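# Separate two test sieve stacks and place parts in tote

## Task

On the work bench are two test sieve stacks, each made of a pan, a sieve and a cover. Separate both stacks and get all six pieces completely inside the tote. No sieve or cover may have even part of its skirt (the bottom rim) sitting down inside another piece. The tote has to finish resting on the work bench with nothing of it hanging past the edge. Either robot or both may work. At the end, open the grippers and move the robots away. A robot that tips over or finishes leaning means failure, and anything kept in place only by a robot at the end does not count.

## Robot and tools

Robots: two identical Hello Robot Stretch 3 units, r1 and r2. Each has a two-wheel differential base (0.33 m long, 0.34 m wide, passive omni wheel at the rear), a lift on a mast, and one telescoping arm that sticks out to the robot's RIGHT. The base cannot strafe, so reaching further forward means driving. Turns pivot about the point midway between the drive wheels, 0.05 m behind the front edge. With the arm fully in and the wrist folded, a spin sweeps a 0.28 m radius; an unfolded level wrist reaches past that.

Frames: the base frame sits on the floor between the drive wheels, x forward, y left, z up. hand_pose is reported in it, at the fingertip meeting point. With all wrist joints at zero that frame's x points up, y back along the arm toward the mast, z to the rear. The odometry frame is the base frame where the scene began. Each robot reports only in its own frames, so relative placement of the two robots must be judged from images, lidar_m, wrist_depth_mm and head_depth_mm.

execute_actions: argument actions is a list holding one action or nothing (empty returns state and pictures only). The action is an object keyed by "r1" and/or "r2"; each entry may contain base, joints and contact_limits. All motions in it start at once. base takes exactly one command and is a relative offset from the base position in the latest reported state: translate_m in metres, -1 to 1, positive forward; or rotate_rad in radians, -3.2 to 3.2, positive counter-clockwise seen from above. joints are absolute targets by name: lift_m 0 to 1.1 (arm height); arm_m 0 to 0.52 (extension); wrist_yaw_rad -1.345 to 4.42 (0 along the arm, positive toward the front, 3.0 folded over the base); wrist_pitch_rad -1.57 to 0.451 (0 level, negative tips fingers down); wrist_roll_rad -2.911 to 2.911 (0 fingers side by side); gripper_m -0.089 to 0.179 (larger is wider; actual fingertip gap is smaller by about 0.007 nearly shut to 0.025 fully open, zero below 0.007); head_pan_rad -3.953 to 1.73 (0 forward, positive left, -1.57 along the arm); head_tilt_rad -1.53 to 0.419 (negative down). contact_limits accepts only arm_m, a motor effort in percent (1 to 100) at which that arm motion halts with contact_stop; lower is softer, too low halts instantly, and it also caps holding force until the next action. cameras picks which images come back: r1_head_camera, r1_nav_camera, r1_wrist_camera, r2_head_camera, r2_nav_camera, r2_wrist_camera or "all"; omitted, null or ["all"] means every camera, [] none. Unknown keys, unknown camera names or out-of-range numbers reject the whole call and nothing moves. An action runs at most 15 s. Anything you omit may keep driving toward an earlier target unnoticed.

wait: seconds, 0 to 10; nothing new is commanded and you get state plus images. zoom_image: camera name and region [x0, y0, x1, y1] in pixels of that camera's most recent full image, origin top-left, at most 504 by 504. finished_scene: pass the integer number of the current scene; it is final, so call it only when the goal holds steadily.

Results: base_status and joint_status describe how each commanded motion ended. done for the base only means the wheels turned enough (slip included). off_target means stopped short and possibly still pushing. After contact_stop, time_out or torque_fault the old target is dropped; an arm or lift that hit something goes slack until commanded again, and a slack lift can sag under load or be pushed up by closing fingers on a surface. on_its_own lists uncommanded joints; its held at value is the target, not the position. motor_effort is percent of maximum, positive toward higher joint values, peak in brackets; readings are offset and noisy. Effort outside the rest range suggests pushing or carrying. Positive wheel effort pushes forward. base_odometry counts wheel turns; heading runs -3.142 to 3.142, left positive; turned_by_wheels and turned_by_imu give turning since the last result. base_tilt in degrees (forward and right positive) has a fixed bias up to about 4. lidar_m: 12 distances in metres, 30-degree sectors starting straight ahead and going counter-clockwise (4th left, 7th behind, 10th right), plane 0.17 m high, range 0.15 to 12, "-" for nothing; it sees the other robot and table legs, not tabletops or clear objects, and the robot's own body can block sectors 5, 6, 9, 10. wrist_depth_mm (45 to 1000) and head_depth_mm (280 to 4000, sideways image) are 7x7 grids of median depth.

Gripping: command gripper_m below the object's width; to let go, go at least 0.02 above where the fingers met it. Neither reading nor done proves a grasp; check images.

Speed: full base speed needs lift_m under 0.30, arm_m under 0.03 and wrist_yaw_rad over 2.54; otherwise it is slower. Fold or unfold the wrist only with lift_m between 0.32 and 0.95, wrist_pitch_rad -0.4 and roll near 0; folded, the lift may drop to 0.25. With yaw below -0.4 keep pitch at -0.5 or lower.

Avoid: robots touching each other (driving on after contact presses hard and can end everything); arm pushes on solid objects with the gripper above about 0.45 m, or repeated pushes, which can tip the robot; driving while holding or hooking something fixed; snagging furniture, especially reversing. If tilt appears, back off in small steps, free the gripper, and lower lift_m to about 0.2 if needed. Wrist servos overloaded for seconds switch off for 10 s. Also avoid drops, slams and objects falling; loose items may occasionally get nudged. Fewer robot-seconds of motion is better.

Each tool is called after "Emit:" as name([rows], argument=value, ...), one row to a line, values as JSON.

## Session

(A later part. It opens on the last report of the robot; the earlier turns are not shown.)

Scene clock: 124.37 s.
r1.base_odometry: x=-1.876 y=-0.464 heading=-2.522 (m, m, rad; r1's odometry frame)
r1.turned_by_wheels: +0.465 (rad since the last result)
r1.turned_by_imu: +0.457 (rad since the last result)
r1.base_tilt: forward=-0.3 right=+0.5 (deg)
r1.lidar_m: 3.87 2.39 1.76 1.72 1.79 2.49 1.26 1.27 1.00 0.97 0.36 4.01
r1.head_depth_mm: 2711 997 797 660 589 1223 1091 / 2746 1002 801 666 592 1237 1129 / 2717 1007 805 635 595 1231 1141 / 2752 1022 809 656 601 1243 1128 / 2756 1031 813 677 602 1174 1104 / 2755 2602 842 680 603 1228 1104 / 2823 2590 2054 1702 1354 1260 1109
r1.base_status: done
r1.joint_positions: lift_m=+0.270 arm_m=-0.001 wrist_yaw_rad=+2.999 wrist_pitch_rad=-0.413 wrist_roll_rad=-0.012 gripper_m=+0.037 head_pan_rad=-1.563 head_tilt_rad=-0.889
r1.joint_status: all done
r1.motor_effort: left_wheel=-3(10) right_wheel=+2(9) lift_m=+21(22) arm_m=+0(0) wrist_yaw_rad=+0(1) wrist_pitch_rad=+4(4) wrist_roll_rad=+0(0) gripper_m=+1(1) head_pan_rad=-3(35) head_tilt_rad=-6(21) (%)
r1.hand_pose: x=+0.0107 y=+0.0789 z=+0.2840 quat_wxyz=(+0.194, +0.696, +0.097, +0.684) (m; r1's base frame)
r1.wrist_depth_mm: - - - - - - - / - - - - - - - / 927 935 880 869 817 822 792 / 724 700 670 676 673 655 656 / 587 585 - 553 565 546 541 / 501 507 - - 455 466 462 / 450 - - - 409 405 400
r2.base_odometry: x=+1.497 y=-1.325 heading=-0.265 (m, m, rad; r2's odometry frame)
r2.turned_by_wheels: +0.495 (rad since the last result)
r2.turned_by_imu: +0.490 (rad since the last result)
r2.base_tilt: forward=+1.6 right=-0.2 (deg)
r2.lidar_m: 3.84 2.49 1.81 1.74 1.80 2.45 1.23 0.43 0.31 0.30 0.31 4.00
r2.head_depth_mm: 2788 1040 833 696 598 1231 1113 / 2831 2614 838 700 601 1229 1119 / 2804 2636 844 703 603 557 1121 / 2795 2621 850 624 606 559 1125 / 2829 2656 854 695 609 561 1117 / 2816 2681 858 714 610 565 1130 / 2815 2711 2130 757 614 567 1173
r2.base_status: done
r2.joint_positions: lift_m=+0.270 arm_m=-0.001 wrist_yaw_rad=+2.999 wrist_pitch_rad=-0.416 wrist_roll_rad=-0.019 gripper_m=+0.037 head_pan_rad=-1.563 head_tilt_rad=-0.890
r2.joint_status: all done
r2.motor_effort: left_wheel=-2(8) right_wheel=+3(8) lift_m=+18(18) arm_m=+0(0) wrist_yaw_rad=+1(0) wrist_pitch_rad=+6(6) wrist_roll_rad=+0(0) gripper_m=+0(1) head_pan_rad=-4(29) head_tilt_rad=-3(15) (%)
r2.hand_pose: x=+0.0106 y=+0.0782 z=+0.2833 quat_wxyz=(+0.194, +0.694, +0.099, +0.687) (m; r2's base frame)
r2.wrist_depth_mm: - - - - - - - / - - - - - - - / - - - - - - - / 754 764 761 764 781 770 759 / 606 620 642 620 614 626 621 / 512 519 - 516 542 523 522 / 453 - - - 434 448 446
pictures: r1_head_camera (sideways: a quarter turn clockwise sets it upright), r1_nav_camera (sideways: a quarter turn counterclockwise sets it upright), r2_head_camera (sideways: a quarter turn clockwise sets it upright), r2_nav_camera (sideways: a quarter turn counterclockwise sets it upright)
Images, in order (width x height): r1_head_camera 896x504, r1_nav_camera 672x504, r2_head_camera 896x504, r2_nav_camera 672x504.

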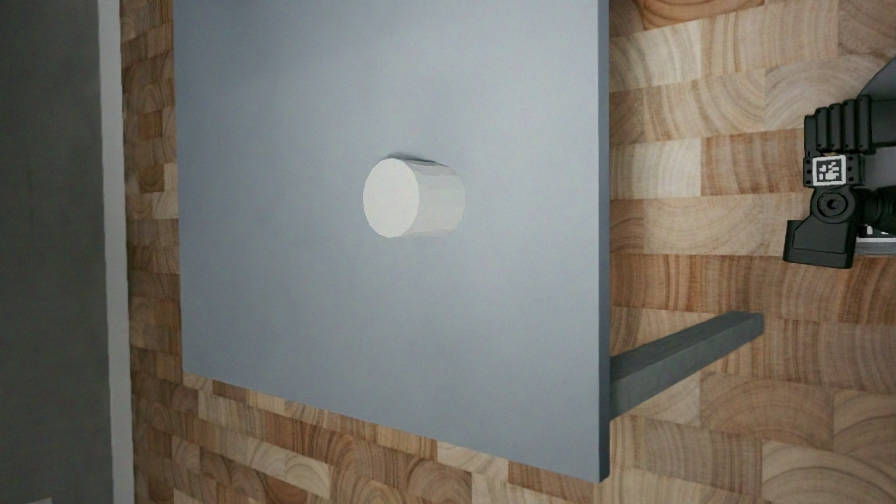

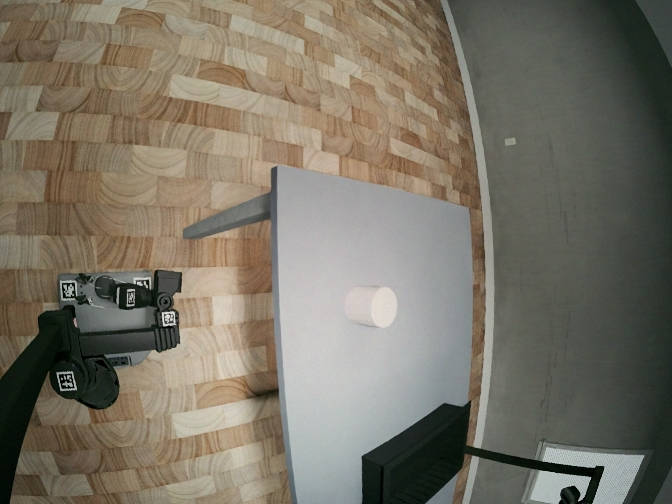

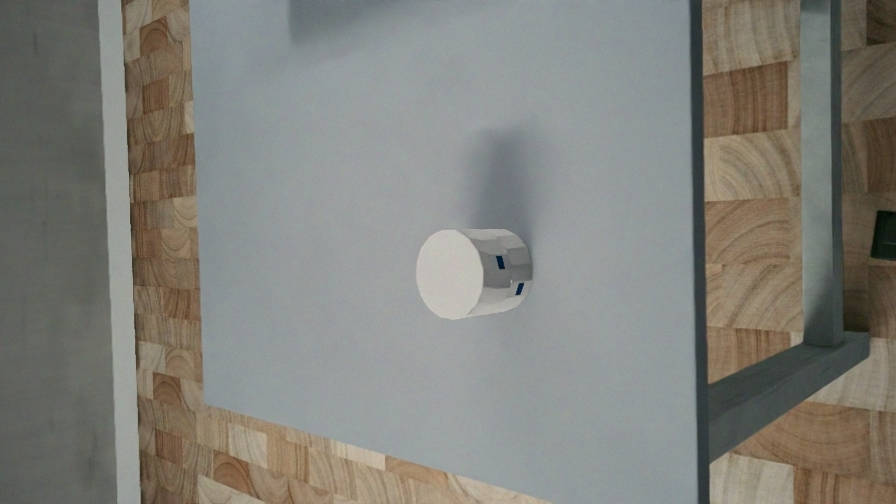

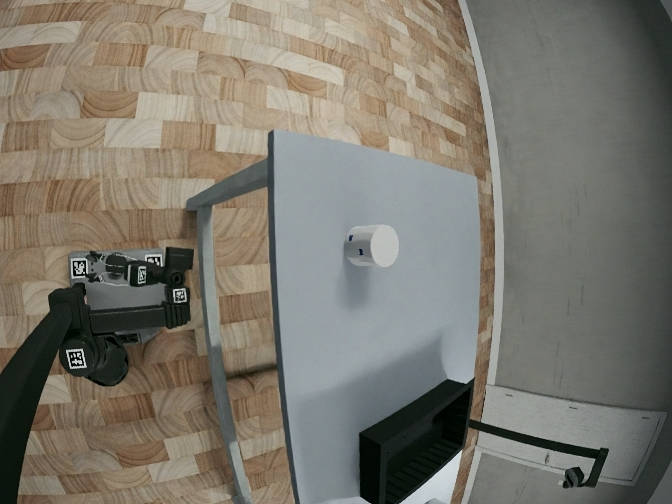

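Emit:
execute_actions([
  {"r1":{"joints":{"lift_m":0.93}},"r2":{"joints":{"lift_m":0.93}}},
], cameras=[])

Emit:
execute_actions([
  {"r1":{"base":{"translate_m":-0.03},"joints":{"wrist_yaw_rad":0,"wrist_roll_rad":0,"gripper_m":0.15}},"r2":{"base":{"translate_m":0.05},"joints":{"wrist_yaw_rad":0,"wrist_roll_rad":0,"gripper_m":0.15}}},
])

Scene clock: 140.07 s.
r1.base_odometry: x=-1.876 y=-0.464 heading=-2.522 (m, m, rad; r1's odometry frame)
r1.turned_by_wheels: +0.000 (rad since the last result)
r1.turned_by_imu: +0.002 (rad since the last result)
r1.base_tilt: forward=-0.3 right=+0.7 (deg)
r1.lidar_m: 3.86 2.38 1.76 1.72 1.79 2.49 1.26 1.27 1.00 0.97 0.36 3.99
r1.head_depth_mm: 2740 996 822 - - 1233 1082 / 2733 1000 800 - - 1235 - / 2718 1012 804 615 - - - / 2780 1018 807 692 - 1264 - / 2764 1030 815 708 - 1189 1109 / 2746 2594 842 675 607 1232 1107 / 2753 2613 2068 1704 1363 1255 1111
r1.base_status: not commanded
r1.joint_positions: lift_m=+0.930 arm_m=-0.001 wrist_yaw_rad=+2.999 wrist_pitch_rad=-0.413 wrist_roll_rad=-0.012 gripper_m=+0.037 head_pan_rad=-1.563 head_tilt_rad=-0.889
r1.joint_status: all done
r1.motor_effort: left_wheel=-3(3) right_wheel=+2(2) lift_m=+29(26) arm_m=-1(0) wrist_yaw_rad=+1(0) wrist_pitch_rad=+4(4) wrist_roll_rad=+0(0) gripper_m=+0(0) head_pan_rad=-3(3) head_tilt_rad=-4(5) (%)
r1.hand_pose: x=+0.0107 y=+0.0788 z=+0.9436 quat_wxyz=(+0.194, +0.696, +0.097, +0.684) (m; r1's base frame)
r1.wrist_depth_mm: - - - - - - - / - - - - - - - / - - - - - - - / - - - - - - - / - - - - - - - / - - - - - - - / - - - - - - -
r2.base_odometry: x=+1.497 y=-1.325 heading=-0.265 (m, m, rad; r2's odometry frame)
r2.turned_by_wheels: +0.000 (rad since the last result)
r2.turned_by_imu: +0.003 (rad since the last result)
r2.base_tilt: forward=+1.6 right=-0.2 (deg)
r2.lidar_m: 3.83 2.50 1.81 1.74 1.80 2.44 1.23 0.43 0.31 0.30 0.31 4.00
r2.head_depth_mm: 2832 1036 833 739 - 1250 1117 / 2807 2595 837 714 - - - / 2807 2614 845 720 - - - / 2804 2646 847 625 - 1265 1148 / 2814 2655 857 711 - 1264 1117 / 2774 2673 860 715 612 565 1134 / 2810 2691 2136 758 614 567 1175
r2.base_status: not commanded
r2.joint_positions: lift_m=+0.930 arm_m=-0.001 wrist_yaw_rad=+2.999 wrist_pitch_rad=-0.416 wrist_roll_rad=-0.019 gripper_m=+0.037 head_pan_rad=-1.563 head_tilt_rad=-0.890
r2.joint_status: all done
r2.motor_effort: left_wheel=-3(2) right_wheel=+3(3) lift_m=+23(24) arm_m=+0(1) wrist_yaw_rad=+1(1) wrist_pitch_rad=+6(6) wrist_roll_rad=+0(0) gripper_m=+0(1) head_pan_rad=-3(3) head_tilt_rad=-3(4) (%)
r2.hand_pose: x=+0.0106 y=+0.0782 z=+0.9429 quat_wxyz=(+0.194, +0.694, +0.099, +0.687) (m; r2's base frame)
r2.wrist_depth_mm: - - - - - - - / - - - - - - - / - - - - - - - / - - - - - - - / - - - - - - - / - - - - - - - / - - - - - - -
pictures: none
No camera images: the call's "cameras" was empty. Leave "cameras" out to get every camera's image.

Scene clock: 142.57 s.
r1.base_odometry: x=-1.852 y=-0.447 heading=-2.522 (m, m, rad; r1's odometry frame)
r1.turned_by_wheels: +0.000 (rad since the last result)
r1.turned_by_imu: +0.000 (rad since the last result)
r1.base_tilt: forward=-0.5 right=+0.6 (deg)
r1.lidar_m: 3.91 2.39 1.76 1.72 1.79 2.49 1.22 1.24 1.00 0.97 0.38 4.04
r1.head_depth_mm: 2738 997 820 - - - 1091 / 2748 1002 821 - - 1185 1112 / 2703 1008 830 - - 1190 1127 / 2742 1022 822 657 600 1245 1120 / 2749 1028 819 658 601 1241 1109 / 2746 2577 822 677 604 1196 1114 / 2740 2605 2061 736 607 1266 1114
r1.base_status: done
r1.joint_positions: lift_m=+0.930 arm_m=-0.001 wrist_yaw_rad=+0.002 wrist_pitch_rad=-0.413 wrist_roll_rad=-0.003 gripper_m=+0.150 head_pan_rad=-1.563 head_tilt_rad=-0.889
r1.joint_status: all done
r1.motor_effort: left_wheel=-3(8) right_wheel=+2(4) lift_m=+30(29) arm_m=+0(0) wrist_yaw_rad=-2(1) wrist_pitch_rad=+4(4) wrist_roll_rad=+2(2) gripper_m=+1(97) head_pan_rad=-3(3) head_tilt_rad=-5(5) (%)
r1.hand_pose: x=-0.0211 y=-0.3689 z=+0.9436 quat_wxyz=(+0.693, +0.146, -0.691, -0.144) (m; r1's base frame)
r1.wrist_depth_mm: - - - - - - - / - - - - - - 598 / - - 652 642 622 617 490 / - - 521 506 491 482 452 / - - 427 315 412 407 398 / - - 357 321 349 338 349 / - 317 315 306 307 303 299
r2.base_odometry: x=+1.545 y=-1.338 heading=-0.265 (m, m, rad; r2's odometry frame)
r2.turned_by_wheels: +0.000 (rad since the last result)
r2.turned_by_imu: +0.001 (rad since the last result)
r2.base_tilt: forward=+1.7 right=-0.3 (deg)
r2.lidar_m: 3.77 2.49 1.81 1.73 1.79 2.44 1.23 0.43 0.31 0.30 0.31 3.95
r2.head_depth_mm: 2814 1035 833 - - - 1112 / 2779 2599 837 - - - 1109 / 2811 2626 846 - - - 1114 / 2797 2621 848 700 594 559 1131 / 2841 2662 851 696 609 563 1110 / 2798 2669 940 715 611 564 1167 / 2804 2708 2143 1769 1483 1274 1176
r2.base_status: done
r2.joint_positions: lift_m=+0.930 arm_m=-0.001 wrist_yaw_rad=+0.002 wrist_pitch_rad=-0.416 wrist_roll_rad=-0.003 gripper_m=+0.150 head_pan_rad=-1.563 head_tilt_rad=-0.890
r2.joint_status: all done
r2.motor_effort: left_wheel=-3(4) right_wheel=+3(6) lift_m=+24(23) arm_m=+0(0) wrist_yaw_rad=-2(4) wrist_pitch_rad=+6(6) wrist_roll_rad=+1(0) gripper_m=+0(98) head_pan_rad=-3(3) head_tilt_rad=-3(4) (%)
r2.hand_pose: x=-0.0211 y=-0.3688 z=+0.9429 quat_wxyz=(+0.693, +0.147, -0.690, -0.146) (m; r2's base frame)
r2.wrist_depth_mm: - - - - - - - / - - - - - - - / - - - 759 771 756 616 / - - 570 570 580 582 503 / - - 458 466 462 481 460 / - 392 387 304 388 - 390 / - 324 323 268 333 321 340
pictures: r1_head_camera (sideways: a quarter turn clockwise sets it upright), r1_nav_camera (sideways: a quarter turn counterclockwise sets it upright), r1_wrist_camera, r2_head_camera (sideways: a quarter turn clockwise sets it upright), r2_nav_camera (sideways: a quarter turn counterclockwise sets it upright), r2_wrist_camera
Images, in order (width x height): r1_head_camera 896x504, r1_nav_camera 672x504, r1_wrist_camera 644x364, r2_head_camera 896x504, r2_nav_camera 672x504, r2_wrist_camera 644x364.

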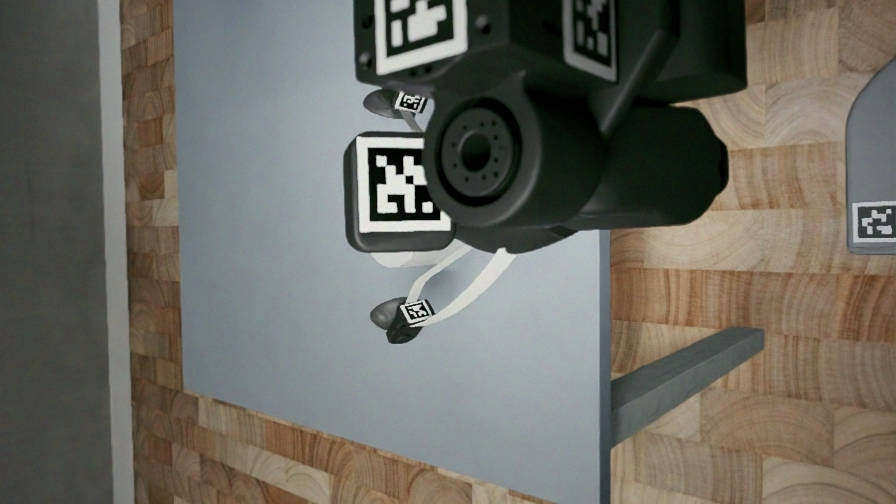

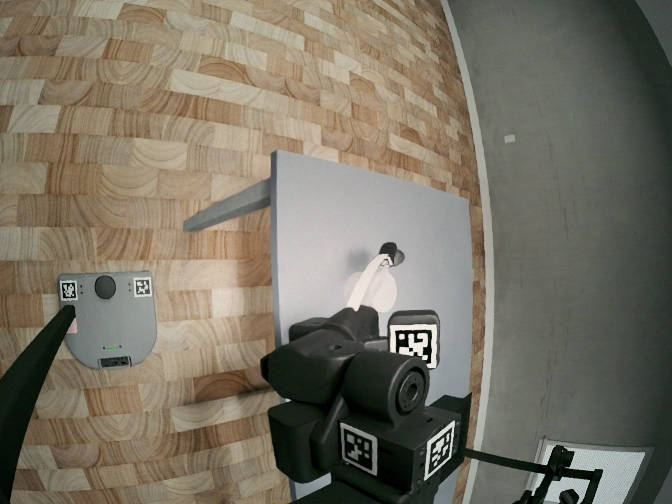

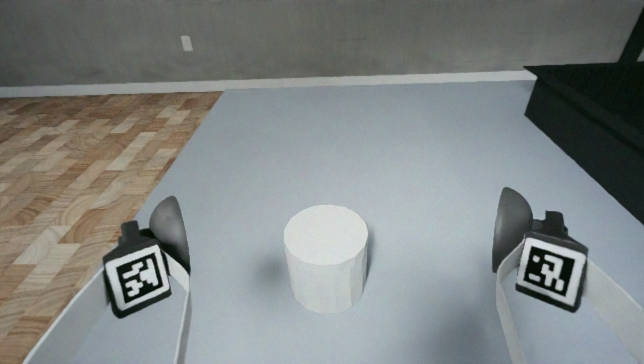

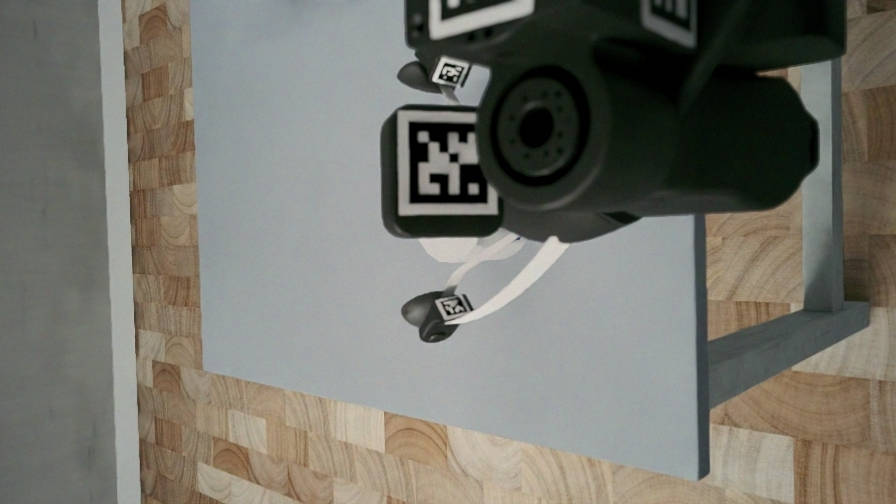

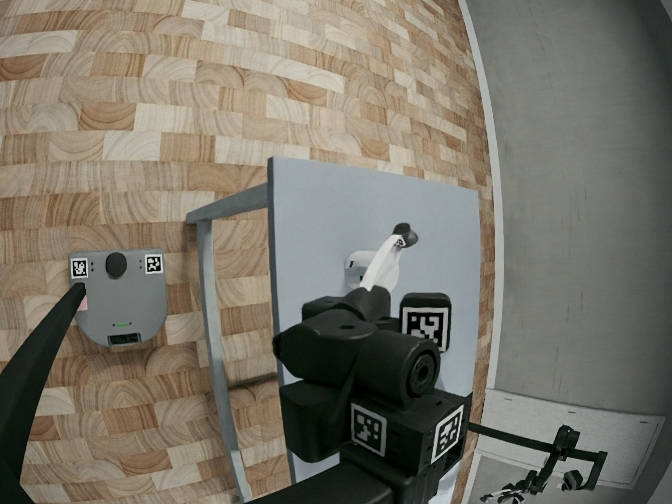

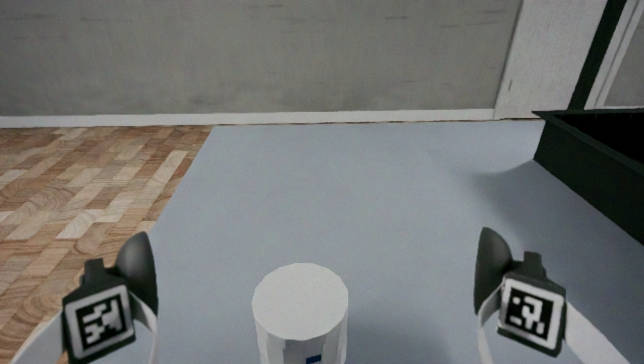

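Emit:
execute_actions([
  {"r1":{"base":{"translate_m":0.012},"joints":{"lift_m":0.83}},"r2":{"base":{"translate_m":0.012},"joints":{"lift_m":0.83}}},
], cameras=["r1_wrist_camera","r2_wrist_camera"])

Emit:
zoom_image(camera="r2_wrist_camera", region=[220,140,420,340])

Emit:
zoom_image(camera="r1_wrist_camera", region=[240,100,440,300])

Scene clock: 151.90 s.
r1.base_odometry: x=-1.862 y=-0.454 heading=-2.522 (m, m, rad; r1's odometry frame)
r1.turned_by_wheels: +0.000 (rad since the last result)
r1.turned_by_imu: +0.001 (rad since the last result)
r1.base_tilt: forward=-0.5 right=+0.5 (deg)
r1.lidar_m: 3.88 2.38 1.76 1.71 1.79 2.49 1.24 1.25 1.00 0.97 0.37 4.01
r1.head_depth_mm: 2717 993 795 660 - - 1083 / 2712 1000 800 672 - - 1095 / 2720 1009 804 654 - - 1118 / 2746 1018 809 640 611 1249 1114 / 2741 1026 813 690 601 1231 1107 / 2739 2597 820 679 603 1209 1107 / 2760 2614 2070 1627 609 1257 1113
r1.base_status: done
r1.joint_positions: lift_m=+0.830 arm_m=-0.001 wrist_yaw_rad=+0.002 wrist_pitch_rad=-0.413 wrist_roll_rad=-0.003 gripper_m=+0.150 head_pan_rad=-1.563 head_tilt_rad=-0.889
r1.joint_status: all done
r1.motor_effort: left_wheel=-3(6) right_wheel=+2(5) lift_m=+21(29) arm_m=+0(0) wrist_yaw_rad=-2(2) wrist_pitch_rad=+4(4) wrist_roll_rad=+2(1) gripper_m=+0(1) head_pan_rad=-3(3) head_tilt_rad=-4(4) (%)
r1.hand_pose: x=-0.0211 y=-0.3689 z=+0.8439 quat_wxyz=(+0.693, +0.146, -0.691, -0.145) (m; r1's base frame)
r1.wrist_depth_mm: - - - - - - 542 / - - 599 583 563 540 468 / - 501 443 272 413 408 394 / - 352 346 241 328 323 318 / 301 302 283 265 274 272 263 / 246 - 241 236 233 226 233 / 214 211 208 207 204 202 198
r2.base_odometry: x=+1.556 y=-1.341 heading=-0.265 (m, m, rad; r2's odometry frame)
r2.turned_by_wheels: +0.000 (rad since the last result)
r2.turned_by_imu: +0.001 (rad since the last result)
r2.base_tilt: forward=+1.6 right=-0.2 (deg)
r2.lidar_m: 3.78 2.50 1.81 1.73 1.80 2.44 1.22 0.43 0.31 0.30 0.31 3.94
r2.head_depth_mm: 2787 1038 835 696 611 - - / 2789 2619 839 699 599 - - / 2820 2632 845 621 - - - / 2791 2640 847 690 612 1238 1132 / 2825 2647 856 711 597 562 1112 / 2808 2692 2010 730 611 565 1172 / 2799 2681 2130 1779 1514 1280 1172
r2.base_status: done
r2.joint_positions: lift_m=+0.830 arm_m=-0.001 wrist_yaw_rad=+0.001 wrist_pitch_rad=-0.416 wrist_roll_rad=-0.003 gripper_m=+0.150 head_pan_rad=-1.563 head_tilt_rad=-0.890
r2.joint_status: all done
r2.motor_effort: left_wheel=-3(6) right_wheel=+3(7) lift_m=+18(21) arm_m=+0(1) wrist_yaw_rad=-2(2) wrist_pitch_rad=+6(6) wrist_roll_rad=+1(1) gripper_m=+0(0) head_pan_rad=-3(3) head_tilt_rad=-3(3) (%)
r2.hand_pose: x=-0.0212 y=-0.3688 z=+0.8432 quat_wxyz=(+0.693, +0.147, -0.690, -0.146) (m; r2's base frame)
r2.wrist_depth_mm: - - - - - - - / - - - - - - 536 / - - 518 520 513 513 490 / - 412 388 250 384 391 384 / - 314 298 211 309 324 312 / 279 261 260 229 260 - 259 / - 219 223 224 223 217 230
pictures: r1_wrist_camera, r2_wrist_camera
Images, in order (width x height): r1_wrist_camera 644x364, r2_wrist_camera 644x364.

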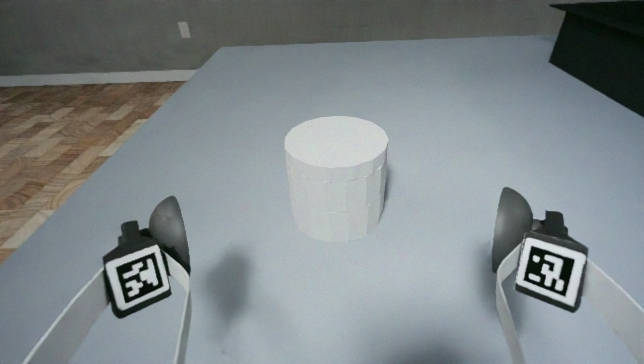

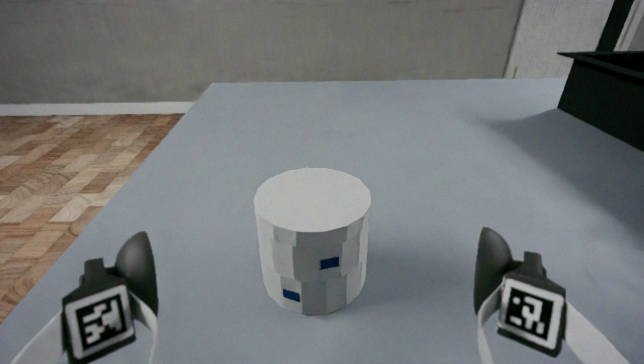

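Region (220, 140, 420, 340) of r2_wrist_camera's 644x364 image, scaled by 2.520.

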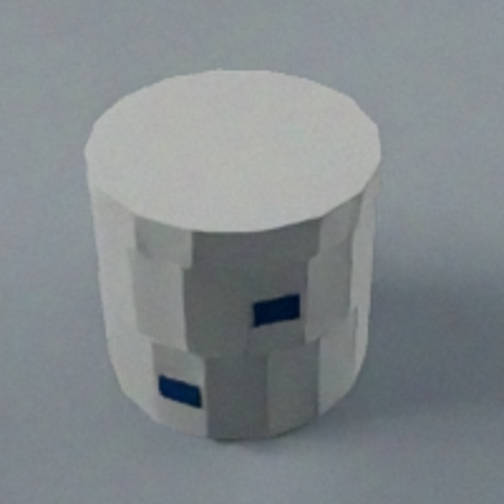

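Region (240, 100, 440, 300) of r1_wrist_camera's 644x364 image, scaled by 2.520.

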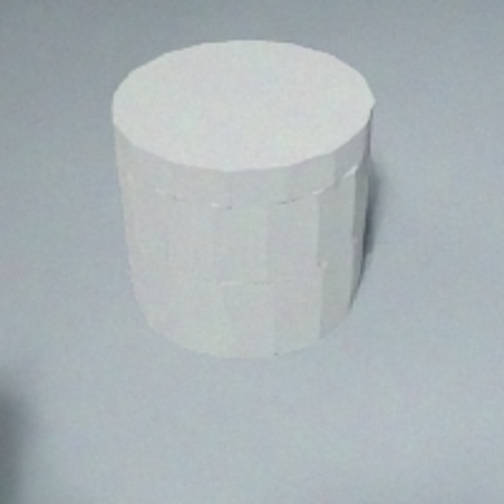

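Emit:
execute_actions([
  {"r1":{"joints":{"lift_m":1.03,"wrist_pitch_rad":-1.57}},"r2":{"joints":{"lift_m":1.03,"wrist_pitch_rad":-1.57}}},
], cameras=[])

Scene clock: 174.83 s.
r1.base_odometry: x=-1.862 y=-0.454 heading=-2.522 (m, m, rad; r1's odometry frame)
r1.turned_by_wheels: +0.000 (rad since the last result)
r1.turned_by_imu: +0.001 (rad since the last result)
r1.base_tilt: forward=-0.4 right=+0.5 (deg)
r1.lidar_m: 3.88 2.39 1.76 1.72 1.79 2.49 1.24 1.25 1.00 0.97 0.37 4.02
r1.head_depth_mm: 2649 - - - 1331 - 1095 / 2597 - - - - - 1109 / 2634 - - - - - 1113 / 2734 1019 806 657 593 1205 1123 / 2749 1034 814 676 603 1263 1108 / 2789 2591 820 678 605 1212 1108 / 2769 2616 2050 1625 609 1251 1104
r1.base_status: not commanded
r1.joint_positions: lift_m=+1.030 arm_m=-0.001 wrist_yaw_rad=+0.002 wrist_pitch_rad=-1.564 wrist_roll_rad=-0.003 gripper_m=+0.150 head_pan_rad=-1.563 head_tilt_rad=-0.889
r1.joint_status: all done
r1.motor_effort: left_wheel=-3(3) right_wheel=+2(2) lift_m=+29(36) arm_m=-1(0) wrist_yaw_rad=-1(2) wrist_pitch_rad=-2(3) wrist_roll_rad=+1(2) gripper_m=+1(1) head_pan_rad=-3(4) head_tilt_rad=-6(5) (%)
r1.hand_pose: x=-0.0217 y=-0.1216 z=+0.9121 quat_wxyz=(+0.503, +0.499, -0.500, -0.497) (m; r1's base frame)
r1.wrist_depth_mm: - - 806 - 996 978 949 / - - - - - - - / - - - - - - - / - - - - - - - / - - - - - - - / - - - - - - - / - - - - - - -
r2.base_odometry: x=+1.556 y=-1.341 heading=-0.265 (m, m, rad; r2's odometry frame)
r2.turned_by_wheels: +0.000 (rad since the last result)
r2.turned_by_imu: +0.002 (rad since the last result)
r2.base_tilt: forward=+1.6 right=-0.2 (deg)
r2.lidar_m: 3.77 2.49 1.81 1.74 1.80 2.44 1.23 0.43 0.31 0.30 0.31 3.95
r2.head_depth_mm: 2752 - - - - - - / 2752 - - - - - - / 2810 - - - - - - / 2792 2631 849 700 606 561 1128 / 2812 2664 855 709 606 556 1117 / 2802 2711 2017 731 610 564 1177 / 2813 2707 2160 1776 1515 1276 1173
r2.base_status: not commanded
r2.joint_positions: lift_m=+1.030 arm_m=-0.001 wrist_yaw_rad=+0.002 wrist_pitch_rad=-1.565 wrist_roll_rad=-0.004 gripper_m=+0.150 head_pan_rad=-1.563 head_tilt_rad=-0.890
r2.joint_status: all done
r2.motor_effort: left_wheel=-3(3) right_wheel=+3(3) lift_m=+24(26) arm_m=-1(0) wrist_yaw_rad=-2(3) wrist_pitch_rad=-1(29) wrist_roll_rad=+1(3) gripper_m=-1(2) head_pan_rad=-3(3) head_tilt_rad=-4(3) (%)
r2.hand_pose: x=-0.0217 y=-0.1216 z=+0.9121 quat_wxyz=(+0.503, +0.500, -0.500, -0.497) (m; r2's base frame)
r2.wrist_depth_mm: 955 286 289 293 294 298 299 / - - 734 - - - - / - - - - - - - / - - - - - - - / - - - - - - - / - - - - - - - / - - - - - - -
pictures: none
No camera images: the call's "cameras" was empty. Leave "cameras" out to get every camera's image.

Emit:
execute_actions([
  {"r1":{"joints":{"arm_m":0.355}},"r2":{"joints":{"arm_m":0.325}}},
], cameras=["r1_wrist_camera","r2_wrist_camera","r1_head_camera","r2_head_camera"])

Scene clock: 186.90 s.
r1.base_odometry: x=-1.862 y=-0.454 heading=-2.522 (m, m, rad; r1's odometry frame)
r1.turned_by_wheels: +0.000 (rad since the last result)
r1.turned_by_imu: +0.002 (rad since the last result)
r1.base_tilt: forward=-0.4 right=+0.7 (deg)
r1.lidar_m: 3.88 2.39 1.76 1.72 1.79 2.49 1.24 1.25 1.00 0.97 0.37 4.03
r1.head_depth_mm: 2700 994 796 661 590 1233 1090 / 2795 1000 788 664 592 1238 1111 / 2779 945 807 639 596 1247 1120 / 2741 950 809 640 598 1245 1120 / 2738 1027 816 675 603 1224 1103 / 2749 2562 821 677 604 1210 1110 / 2755 2587 2050 1619 610 1257 1114
r1.base_status: not commanded
r1.joint_positions: lift_m=+1.030 arm_m=+0.355 wrist_yaw_rad=+0.000 wrist_pitch_rad=-1.564 wrist_roll_rad=-0.002 gripper_m=+0.150 head_pan_rad=-1.563 head_tilt_rad=-0.889
r1.joint_status: all done
r1.motor_effort: left_wheel=-3(3) right_wheel=+2(2) lift_m=+29(29) arm_m=+2(3) wrist_yaw_rad=+0(1) wrist_pitch_rad=-2(2) wrist_roll_rad=+1(1) gripper_m=+1(0) head_pan_rad=-3(3) head_tilt_rad=-4(5) (%)
r1.hand_pose: x=-0.0216 y=-0.4772 z=+0.9121 quat_wxyz=(+0.502, +0.499, -0.501, -0.498) (m; r1's base frame)
r1.wrist_depth_mm: 291 290 286 283 282 279 283 / 299 296 296 293 291 289 290 / 311 306 305 301 302 299 299 / - 317 314 239 312 310 312 / - 325 326 321 322 321 318 / - - 339 340 334 341 325 / - 352 352 350 351 346 340
r2.base_odometry: x=+1.556 y=-1.341 heading=-0.265 (m, m, rad; r2's odometry frame)
r2.turned_by_wheels: +0.000 (rad since the last result)
r2.turned_by_imu: +0.002 (rad since the last result)
r2.base_tilt: forward=+1.6 right=-0.2 (deg)
r2.lidar_m: 3.78 2.49 1.81 1.73 1.79 2.43 1.22 0.43 0.31 0.30 0.31 3.94
r2.head_depth_mm: 2846 1038 834 695 597 1224 1116 / 2928 2601 839 699 601 554 1119 / - - 841 621 602 557 1125 / 2814 2650 849 692 605 560 1130 / 2761 2662 872 709 608 562 1114 / 2773 2679 2015 732 610 564 1172 / 2811 2690 2126 1772 1516 1272 1172
r2.base_status: not commanded
r2.joint_positions: lift_m=+1.030 arm_m=+0.325 wrist_yaw_rad=+0.000 wrist_pitch_rad=-1.566 wrist_roll_rad=-0.003 gripper_m=+0.150 head_pan_rad=-1.563 head_tilt_rad=-0.890
r2.joint_status: all done
r2.motor_effort: left_wheel=-2(1) right_wheel=+3(3) lift_m=+23(23) arm_m=+3(3) wrist_yaw_rad=+0(2) wrist_pitch_rad=-1(1) wrist_roll_rad=+1(1) gripper_m=+0(0) head_pan_rad=-3(3) head_tilt_rad=-3(2) (%)
r2.hand_pose: x=-0.0216 y=-0.4469 z=+0.9122 quat_wxyz=(+0.502, +0.499, -0.500, -0.498) (m; r2's base frame)
r2.wrist_depth_mm: 287 288 289 292 294 297 300 / - 289 293 295 300 300 304 / - 296 300 302 304 306 310 / - 300 304 238 310 312 316 / - 305 308 238 319 318 324 / - 312 314 318 322 - 328 / - 317 322 324 328 334 333
pictures: r1_head_camera (sideways: a quarter turn clockwise sets it upright), r1_wrist_camera, r2_head_camera (sideways: a quarter turn clockwise sets it upright), r2_wrist_camera
Images, in order (width x height): r1_head_camera 896x504, r1_wrist_camera 644x364, r2_head_camera 896x504, r2_wrist_camera 644x364.

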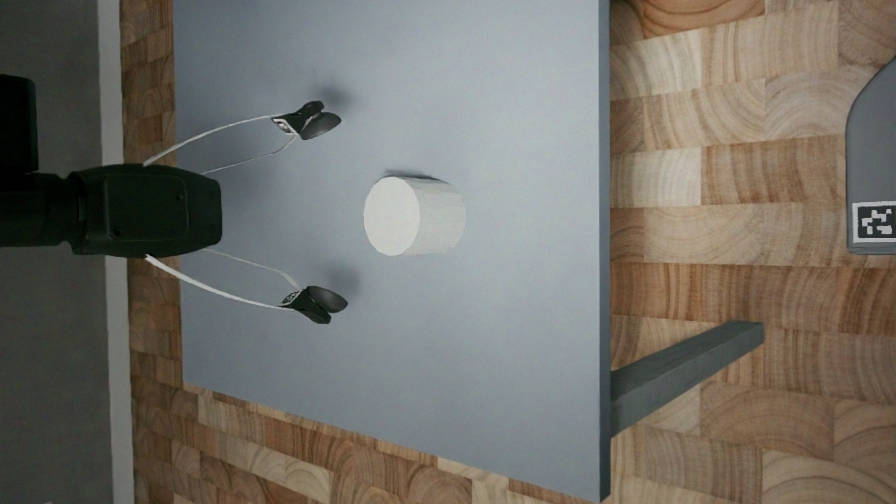

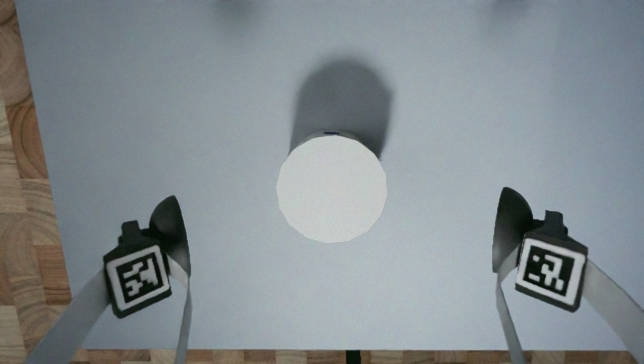

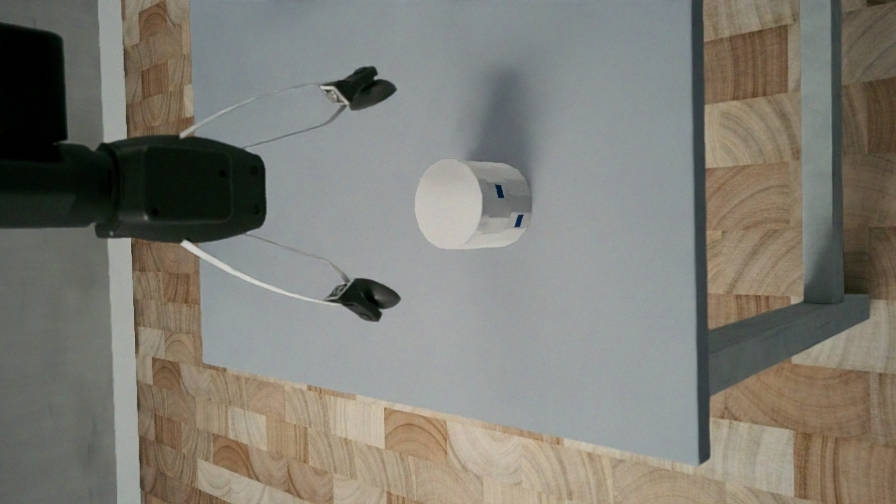

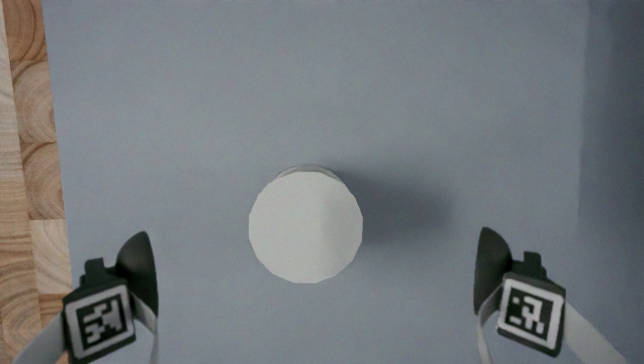

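Emit:
execute_actions([
  {"r1":{"joints":{"lift_m":0.97,"gripper_m":0.125}},"r2":{"base":{"translate_m":0.007},"joints":{"lift_m":0.97,"gripper_m":0.125}}},
], cameras=["r1_wrist_camera","r2_wrist_camera","r1_head_camera","r2_head_camera"])

Scene clock: 195.67 s.
r1.base_odometry: x=-1.862 y=-0.454 heading=-2.522 (m, m, rad; r1's odometry frame)
r1.turned_by_wheels: +0.000 (rad since the last result)
r1.turned_by_imu: +0.001 (rad since the last result)
r1.base_tilt: forward=-0.5 right=+0.4 (deg)
r1.lidar_m: 3.89 2.39 1.76 1.72 1.80 2.49 1.24 1.25 1.00 0.97 0.37 4.03
r1.head_depth_mm: - 961 790 662 590 1227 1089 / - 1003 799 665 594 1228 1112 / - 1009 802 636 596 1245 1131 / 2750 1823 805 640 598 1253 1120 / 2732 1032 818 676 601 1220 1108 / 2687 2568 822 679 605 1205 1106 / 2715 2601 2050 1615 607 1269 1119
r1.base_status: not commanded
r1.joint_positions: lift_m=+0.970 arm_m=+0.355 wrist_yaw_rad=+0.000 wrist_pitch_rad=-1.564 wrist_roll_rad=-0.002 gripper_m=+0.125 head_pan_rad=-1.563 head_tilt_rad=-0.889
r1.joint_status: all done
r1.motor_effort: left_wheel=-3(3) right_wheel=+2(2) lift_m=+22(28) arm_m=+3(2) wrist_yaw_rad=+0(0) wrist_pitch_rad=-2(2) wrist_roll_rad=+1(1) gripper_m=-1(89) head_pan_rad=-3(3) head_tilt_rad=-5(5) (%)
r1.hand_pose: x=-0.0216 y=-0.4772 z=+0.8525 quat_wxyz=(+0.502, +0.499, -0.501, -0.498) (m; r1's base frame)
r1.wrist_depth_mm: 233 231 229 228 228 227 226 / 239 239 239 236 235 233 233 / 247 246 244 242 244 241 239 / 255 253 252 178 248 249 249 / 266 262 262 183 257 - 255 / 275 272 272 272 269 270 267 / 287 285 284 283 282 278 277
r2.base_odometry: x=+1.563 y=-1.343 heading=-0.265 (m, m, rad; r2's odometry frame)
r2.turned_by_wheels: +0.000 (rad since the last result)
r2.turned_by_imu: +0.001 (rad since the last result)
r2.base_tilt: forward=+1.6 right=-0.2 (deg)
r2.lidar_m: 3.77 2.50 1.81 1.74 1.80 2.44 1.22 0.43 0.31 0.30 0.31 3.96
r2.head_depth_mm: - 1002 828 697 597 1221 1121 / - 991 835 685 599 554 1123 / - - 799 620 603 558 1122 / 2797 2654 826 675 606 559 1124 / 2793 2638 854 709 610 562 1113 / 2789 2681 2071 731 612 565 1168 / 2805 2681 2138 1785 1521 1299 1176
r2.base_status: done
r2.joint_positions: lift_m=+0.970 arm_m=+0.325 wrist_yaw_rad=+0.000 wrist_pitch_rad=-1.566 wrist_roll_rad=-0.003 gripper_m=+0.125 head_pan_rad=-1.563 head_tilt_rad=-0.890
r2.joint_status: all done
r2.motor_effort: left_wheel=-3(4) right_wheel=+3(7) lift_m=+17(20) arm_m=+4(3) wrist_yaw_rad=+0(1) wrist_pitch_rad=-1(1) wrist_roll_rad=+1(1) gripper_m=-1(91) head_pan_rad=-4(3) head_tilt_rad=-4(4) (%)
r2.hand_pose: x=-0.0216 y=-0.4469 z=+0.8525 quat_wxyz=(+0.502, +0.499, -0.500, -0.498) (m; r2's base frame)
r2.wrist_depth_mm: 230 232 233 236 238 241 243 / 234 235 237 240 240 244 247 / 237 240 240 241 247 248 251 / 244 242 244 192 250 254 255 / 246 246 248 179 255 258 261 / 251 - 253 182 259 262 264 / 254 257 259 261 265 267 270
pictures: r1_head_camera (sideways: a quarter turn clockwise sets it upright), r1_wrist_camera, r2_head_camera (sideways: a quarter turn clockwise sets it upright), r2_wrist_camera
Images, in order (width x height): r1_head_camera 896x504, r1_wrist_camera 644x364, r2_head_camera 896x504, r2_wrist_camera 644x364.

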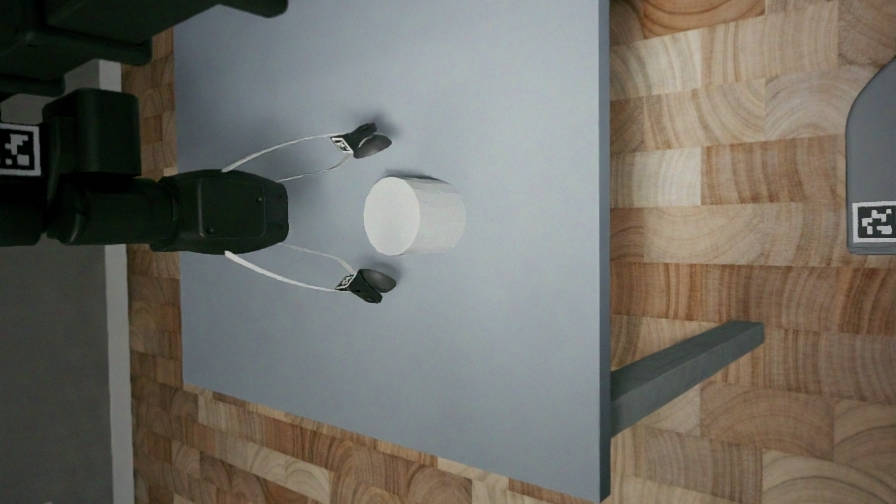

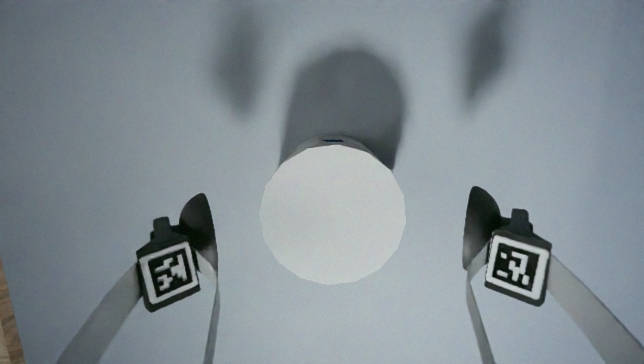

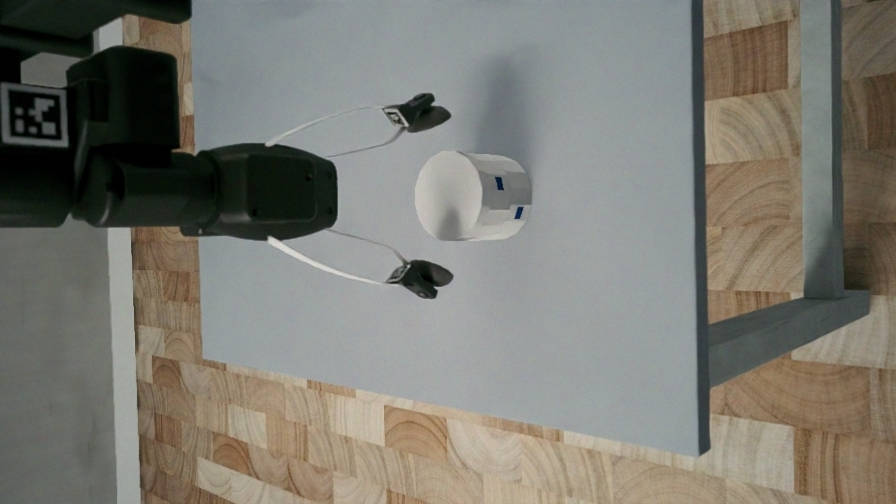

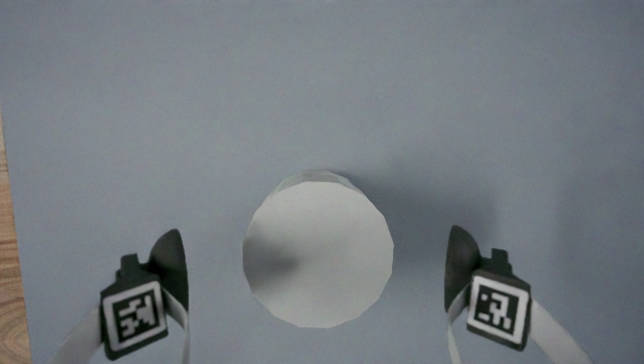

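Emit:
execute_actions([
  {"r1":{"base":{"translate_m":0.004},"joints":{"lift_m":0.962,"arm_m":0.358}},"r2":{"joints":{"lift_m":0.962,"arm_m":0.327}}},
], cameras=[])

Emit:
execute_actions([
  {"r1":{"joints":{"gripper_m":0.06}},"r2":{"joints":{"gripper_m":0.06}}},
], cameras=["r1_wrist_camera","r2_wrist_camera","r1_head_camera","r2_head_camera"])

Scene clock: 207.50 s.
r1.base_odometry: x=-1.865 y=-0.456 heading=-2.522 (m, m, rad; r1's odometry frame)
r1.turned_by_wheels: +0.000 (rad since the last result)
r1.turned_by_imu: +0.001 (rad since the last result)
r1.base_tilt: forward=-0.4 right=+0.6 (deg)
r1.lidar_m: 3.88 2.39 1.76 1.72 1.79 2.49 1.25 1.25 1.00 0.97 0.37 4.01
r1.head_depth_mm: - 944 792 663 589 1230 1086 / - 1002 799 665 591 1232 1112 / - 1007 804 636 597 1241 1119 / 2758 1827 809 644 599 1250 1116 / 2767 1031 815 674 601 1204 1104 / 2744 2582 818 680 606 1210 1108 / 2757 2629 2047 1652 620 1260 1111
r1.base_status: done
r1.joint_positions: lift_m=+0.962 arm_m=+0.358 wrist_yaw_rad=+0.000 wrist_pitch_rad=-1.565 wrist_roll_rad=-0.002 gripper_m=+0.125 head_pan_rad=-1.563 head_tilt_rad=-0.889
r1.joint_status: all done
r1.motor_effort: left_wheel=-3(4) right_wheel=+2(5) lift_m=+22(22) arm_m=+2(6) wrist_yaw_rad=+0(0) wrist_pitch_rad=-2(2) wrist_roll_rad=+1(1) gripper_m=+0(0) head_pan_rad=-3(3) head_tilt_rad=-5(4) (%)
r1.hand_pose: x=-0.0216 y=-0.4802 z=+0.8445 quat_wxyz=(+0.502, +0.499, -0.501, -0.498) (m; r1's base frame)
r1.wrist_depth_mm: 225 223 222 222 221 218 217 / 233 230 228 228 227 226 225 / 239 239 236 235 235 232 234 / 248 245 246 170 240 241 240 / 257 255 254 175 179 - 249 / 268 264 263 181 260 261 258 / 277 276 275 272 270 270 270
r2.base_odometry: x=+1.563 y=-1.343 heading=-0.265 (m, m, rad; r2's odometry frame)
r2.turned_by_wheels: +0.000 (rad since the last result)
r2.turned_by_imu: +0.001 (rad since the last result)
r2.base_tilt: forward=+1.7 right=-0.2 (deg)
r2.lidar_m: 3.77 2.49 1.81 1.74 1.80 2.44 1.23 0.43 0.31 0.30 0.31 3.92
r2.head_depth_mm: - 1001 833 696 598 1226 1118 / - 992 839 685 600 555 1120 / - - 798 619 604 557 1125 / 2820 2634 827 675 605 558 1127 / 2807 2663 855 710 607 561 1110 / 2813 2668 2067 732 610 563 1171 / 2793 2680 2135 1769 1523 1296 1175
r2.base_status: not commanded
r2.joint_positions: lift_m=+0.962 arm_m=+0.327 wrist_yaw_rad=+0.000 wrist_pitch_rad=-1.566 wrist_roll_rad=-0.003 gripper_m=+0.125 head_pan_rad=-1.563 head_tilt_rad=-0.890
r2.joint_status: all done
r2.motor_effort: left_wheel=-3(3) right_wheel=+3(2) lift_m=+17(18) arm_m=+3(5) wrist_yaw_rad=+1(0) wrist_pitch_rad=-1(1) wrist_roll_rad=+1(1) gripper_m=+0(0) head_pan_rad=-3(3) head_tilt_rad=-3(3) (%)
r2.hand_pose: x=-0.0216 y=-0.4488 z=+0.8445 quat_wxyz=(+0.502, +0.499, -0.500, -0.498) (m; r2's base frame)
r2.wrist_depth_mm: 223 224 226 228 229 232 234 / 226 228 230 230 235 237 239 / 229 231 235 235 238 242 242 / 233 235 238 237 244 244 246 / 238 239 241 171 247 250 251 / 242 - 246 174 251 254 255 / 246 249 249 253 255 259 262
pictures: none
No camera images: the call's "cameras" was empty. Leave "cameras" out to get every camera's image.

Scene clock: 208.63 s.
r1.base_odometry: x=-1.865 y=-0.456 heading=-2.522 (m, m, rad; r1's odometry frame)
r1.turned_by_wheels: +0.000 (rad since the last result)
r1.turned_by_imu: +0.000 (rad since the last result)
r1.base_tilt: forward=-0.3 right=+0.6 (deg)
r1.lidar_m: 3.89 2.39 1.76 1.72 1.79 2.48 1.25 1.25 1.00 0.97 0.37 4.03
r1.head_depth_mm: - 948 792 662 590 1224 1090 / - 1001 801 664 593 1232 1111 / - 1007 802 638 595 1238 1127 / 2762 1815 810 645 600 1249 1125 / 2744 1029 815 678 602 1206 1103 / 2724 2575 820 677 604 1212 1104 / 2738 2608 2057 1661 621 1262 1118
r1.base_status: not commanded
r1.joint_positions: lift_m=+0.962 arm_m=+0.358 wrist_yaw_rad=+0.000 wrist_pitch_rad=-1.565 wrist_roll_rad=-0.002 gripper_m=+0.060 head_pan_rad=-1.563 head_tilt_rad=-0.889
r1.joint_status: all done
r1.motor_effort: left_wheel=-3(3) right_wheel=+3(3) lift_m=+21(22) arm_m=+3(2) wrist_yaw_rad=+0(0) wrist_pitch_rad=-2(2) wrist_roll_rad=+1(1) gripper_m=-6(95) head_pan_rad=-3(3) head_tilt_rad=-4(6) (%)
r1.hand_pose: x=-0.0216 y=-0.4801 z=+0.8445 quat_wxyz=(+0.502, +0.499, -0.501, -0.498) (m; r1's base frame)
r1.wrist_depth_mm: 224 224 223 223 220 219 218 / 231 232 228 230 226 224 225 / 239 239 236 235 234 233 232 / 248 247 248 171 238 241 240 / 254 255 253 176 175 250 249 / 268 266 267 182 261 259 259 / 282 276 276 272 270 269 269
r2.base_odometry: x=+1.563 y=-1.343 heading=-0.265 (m, m, rad; r2's odometry frame)
r2.turned_by_wheels: +0.000 (rad since the last result)
r2.turned_by_imu: +0.000 (rad since the last result)
r2.base_tilt: forward=+1.6 right=-0.2 (deg)
r2.lidar_m: 3.77 2.50 1.81 1.74 1.80 2.44 1.22 0.43 0.31 0.30 0.31 3.93
r2.head_depth_mm: - 1001 833 696 597 1226 1116 / - 993 837 698 600 556 1121 / - - 796 619 602 557 1125 / 2815 2614 828 689 605 559 1127 / 2801 2647 856 711 608 563 1114 / 2803 2639 2079 732 612 565 1171 / 2816 2719 2133 1771 1516 1297 1175
r2.base_status: not commanded
r2.joint_positions: lift_m=+0.962 arm_m=+0.327 wrist_yaw_rad=+0.000 wrist_pitch_rad=-1.566 wrist_roll_rad=-0.002 gripper_m=+0.060 head_pan_rad=-1.563 head_tilt_rad=-0.890
r2.joint_status: all done
r2.motor_effort: left_wheel=-4(2) right_wheel=+3(3) lift_m=+18(16) arm_m=+3(3) wrist_yaw_rad=+0(0) wrist_pitch_rad=-1(1) wrist_roll_rad=+0(1) gripper_m=-6(94) head_pan_rad=-3(3) head_tilt_rad=-4(3) (%)
r2.hand_pose: x=-0.0216 y=-0.4488 z=+0.8445 quat_wxyz=(+0.502, +0.499, -0.500, -0.499) (m; r2's base frame)
r2.wrist_depth_mm: 223 225 227 230 230 232 235 / 226 227 230 232 235 236 239 / 231 233 235 236 238 240 244 / 235 236 237 237 243 243 248 / 239 239 239 171 246 248 250 / 243 243 173 175 - 252 256 / 247 248 251 253 256 257 261
pictures: r1_head_camera (sideways: a quarter turn clockwise sets it upright), r1_wrist_camera, r2_head_camera (sideways: a quarter turn clockwise sets it upright), r2_wrist_camera
Images, in order (width x height): r1_head_camera 896x504, r1_wrist_camera 644x364, r2_head_camera 896x504, r2_wrist_camera 644x364.

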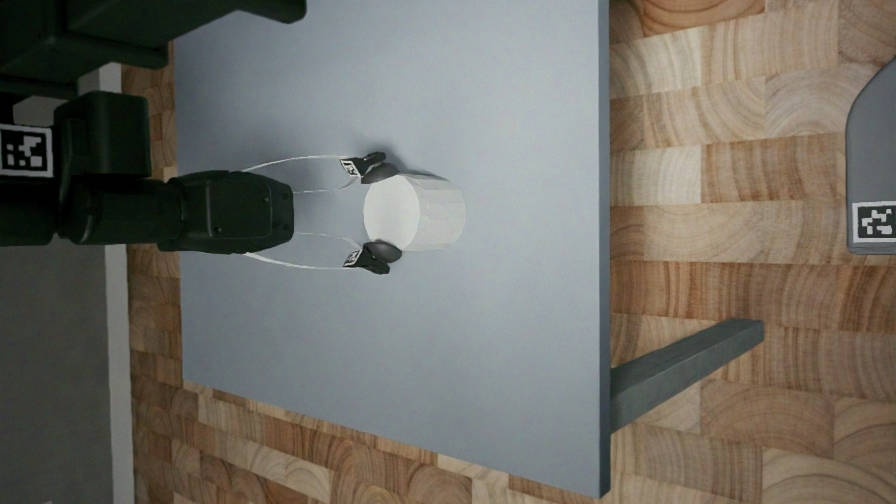

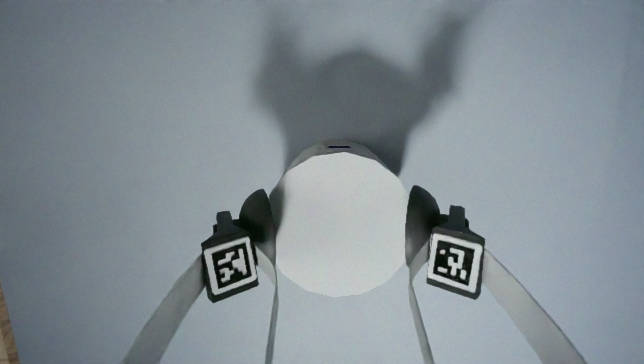

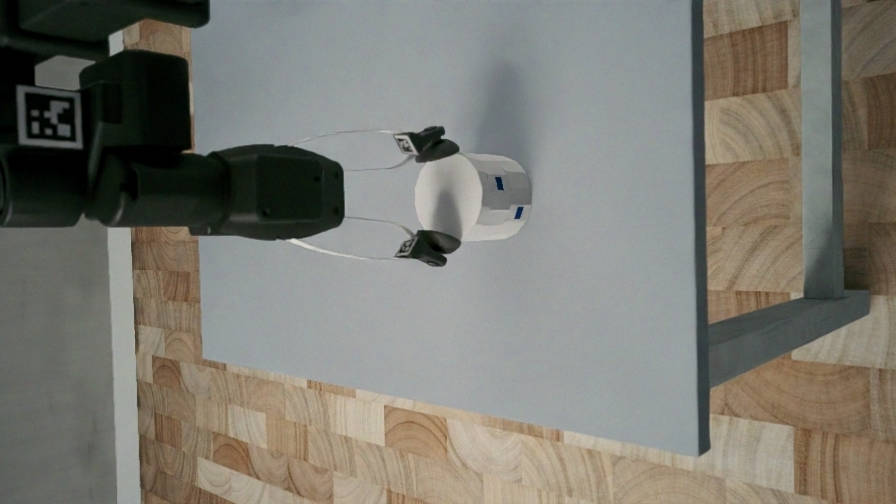

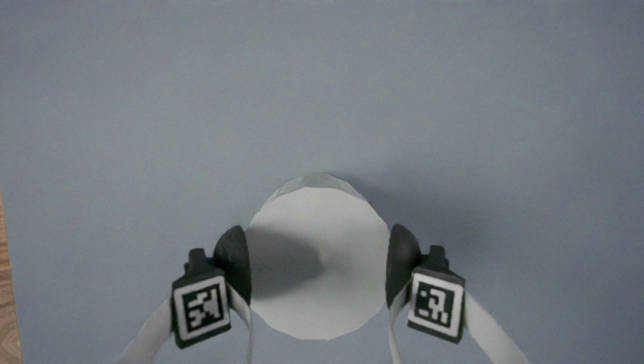

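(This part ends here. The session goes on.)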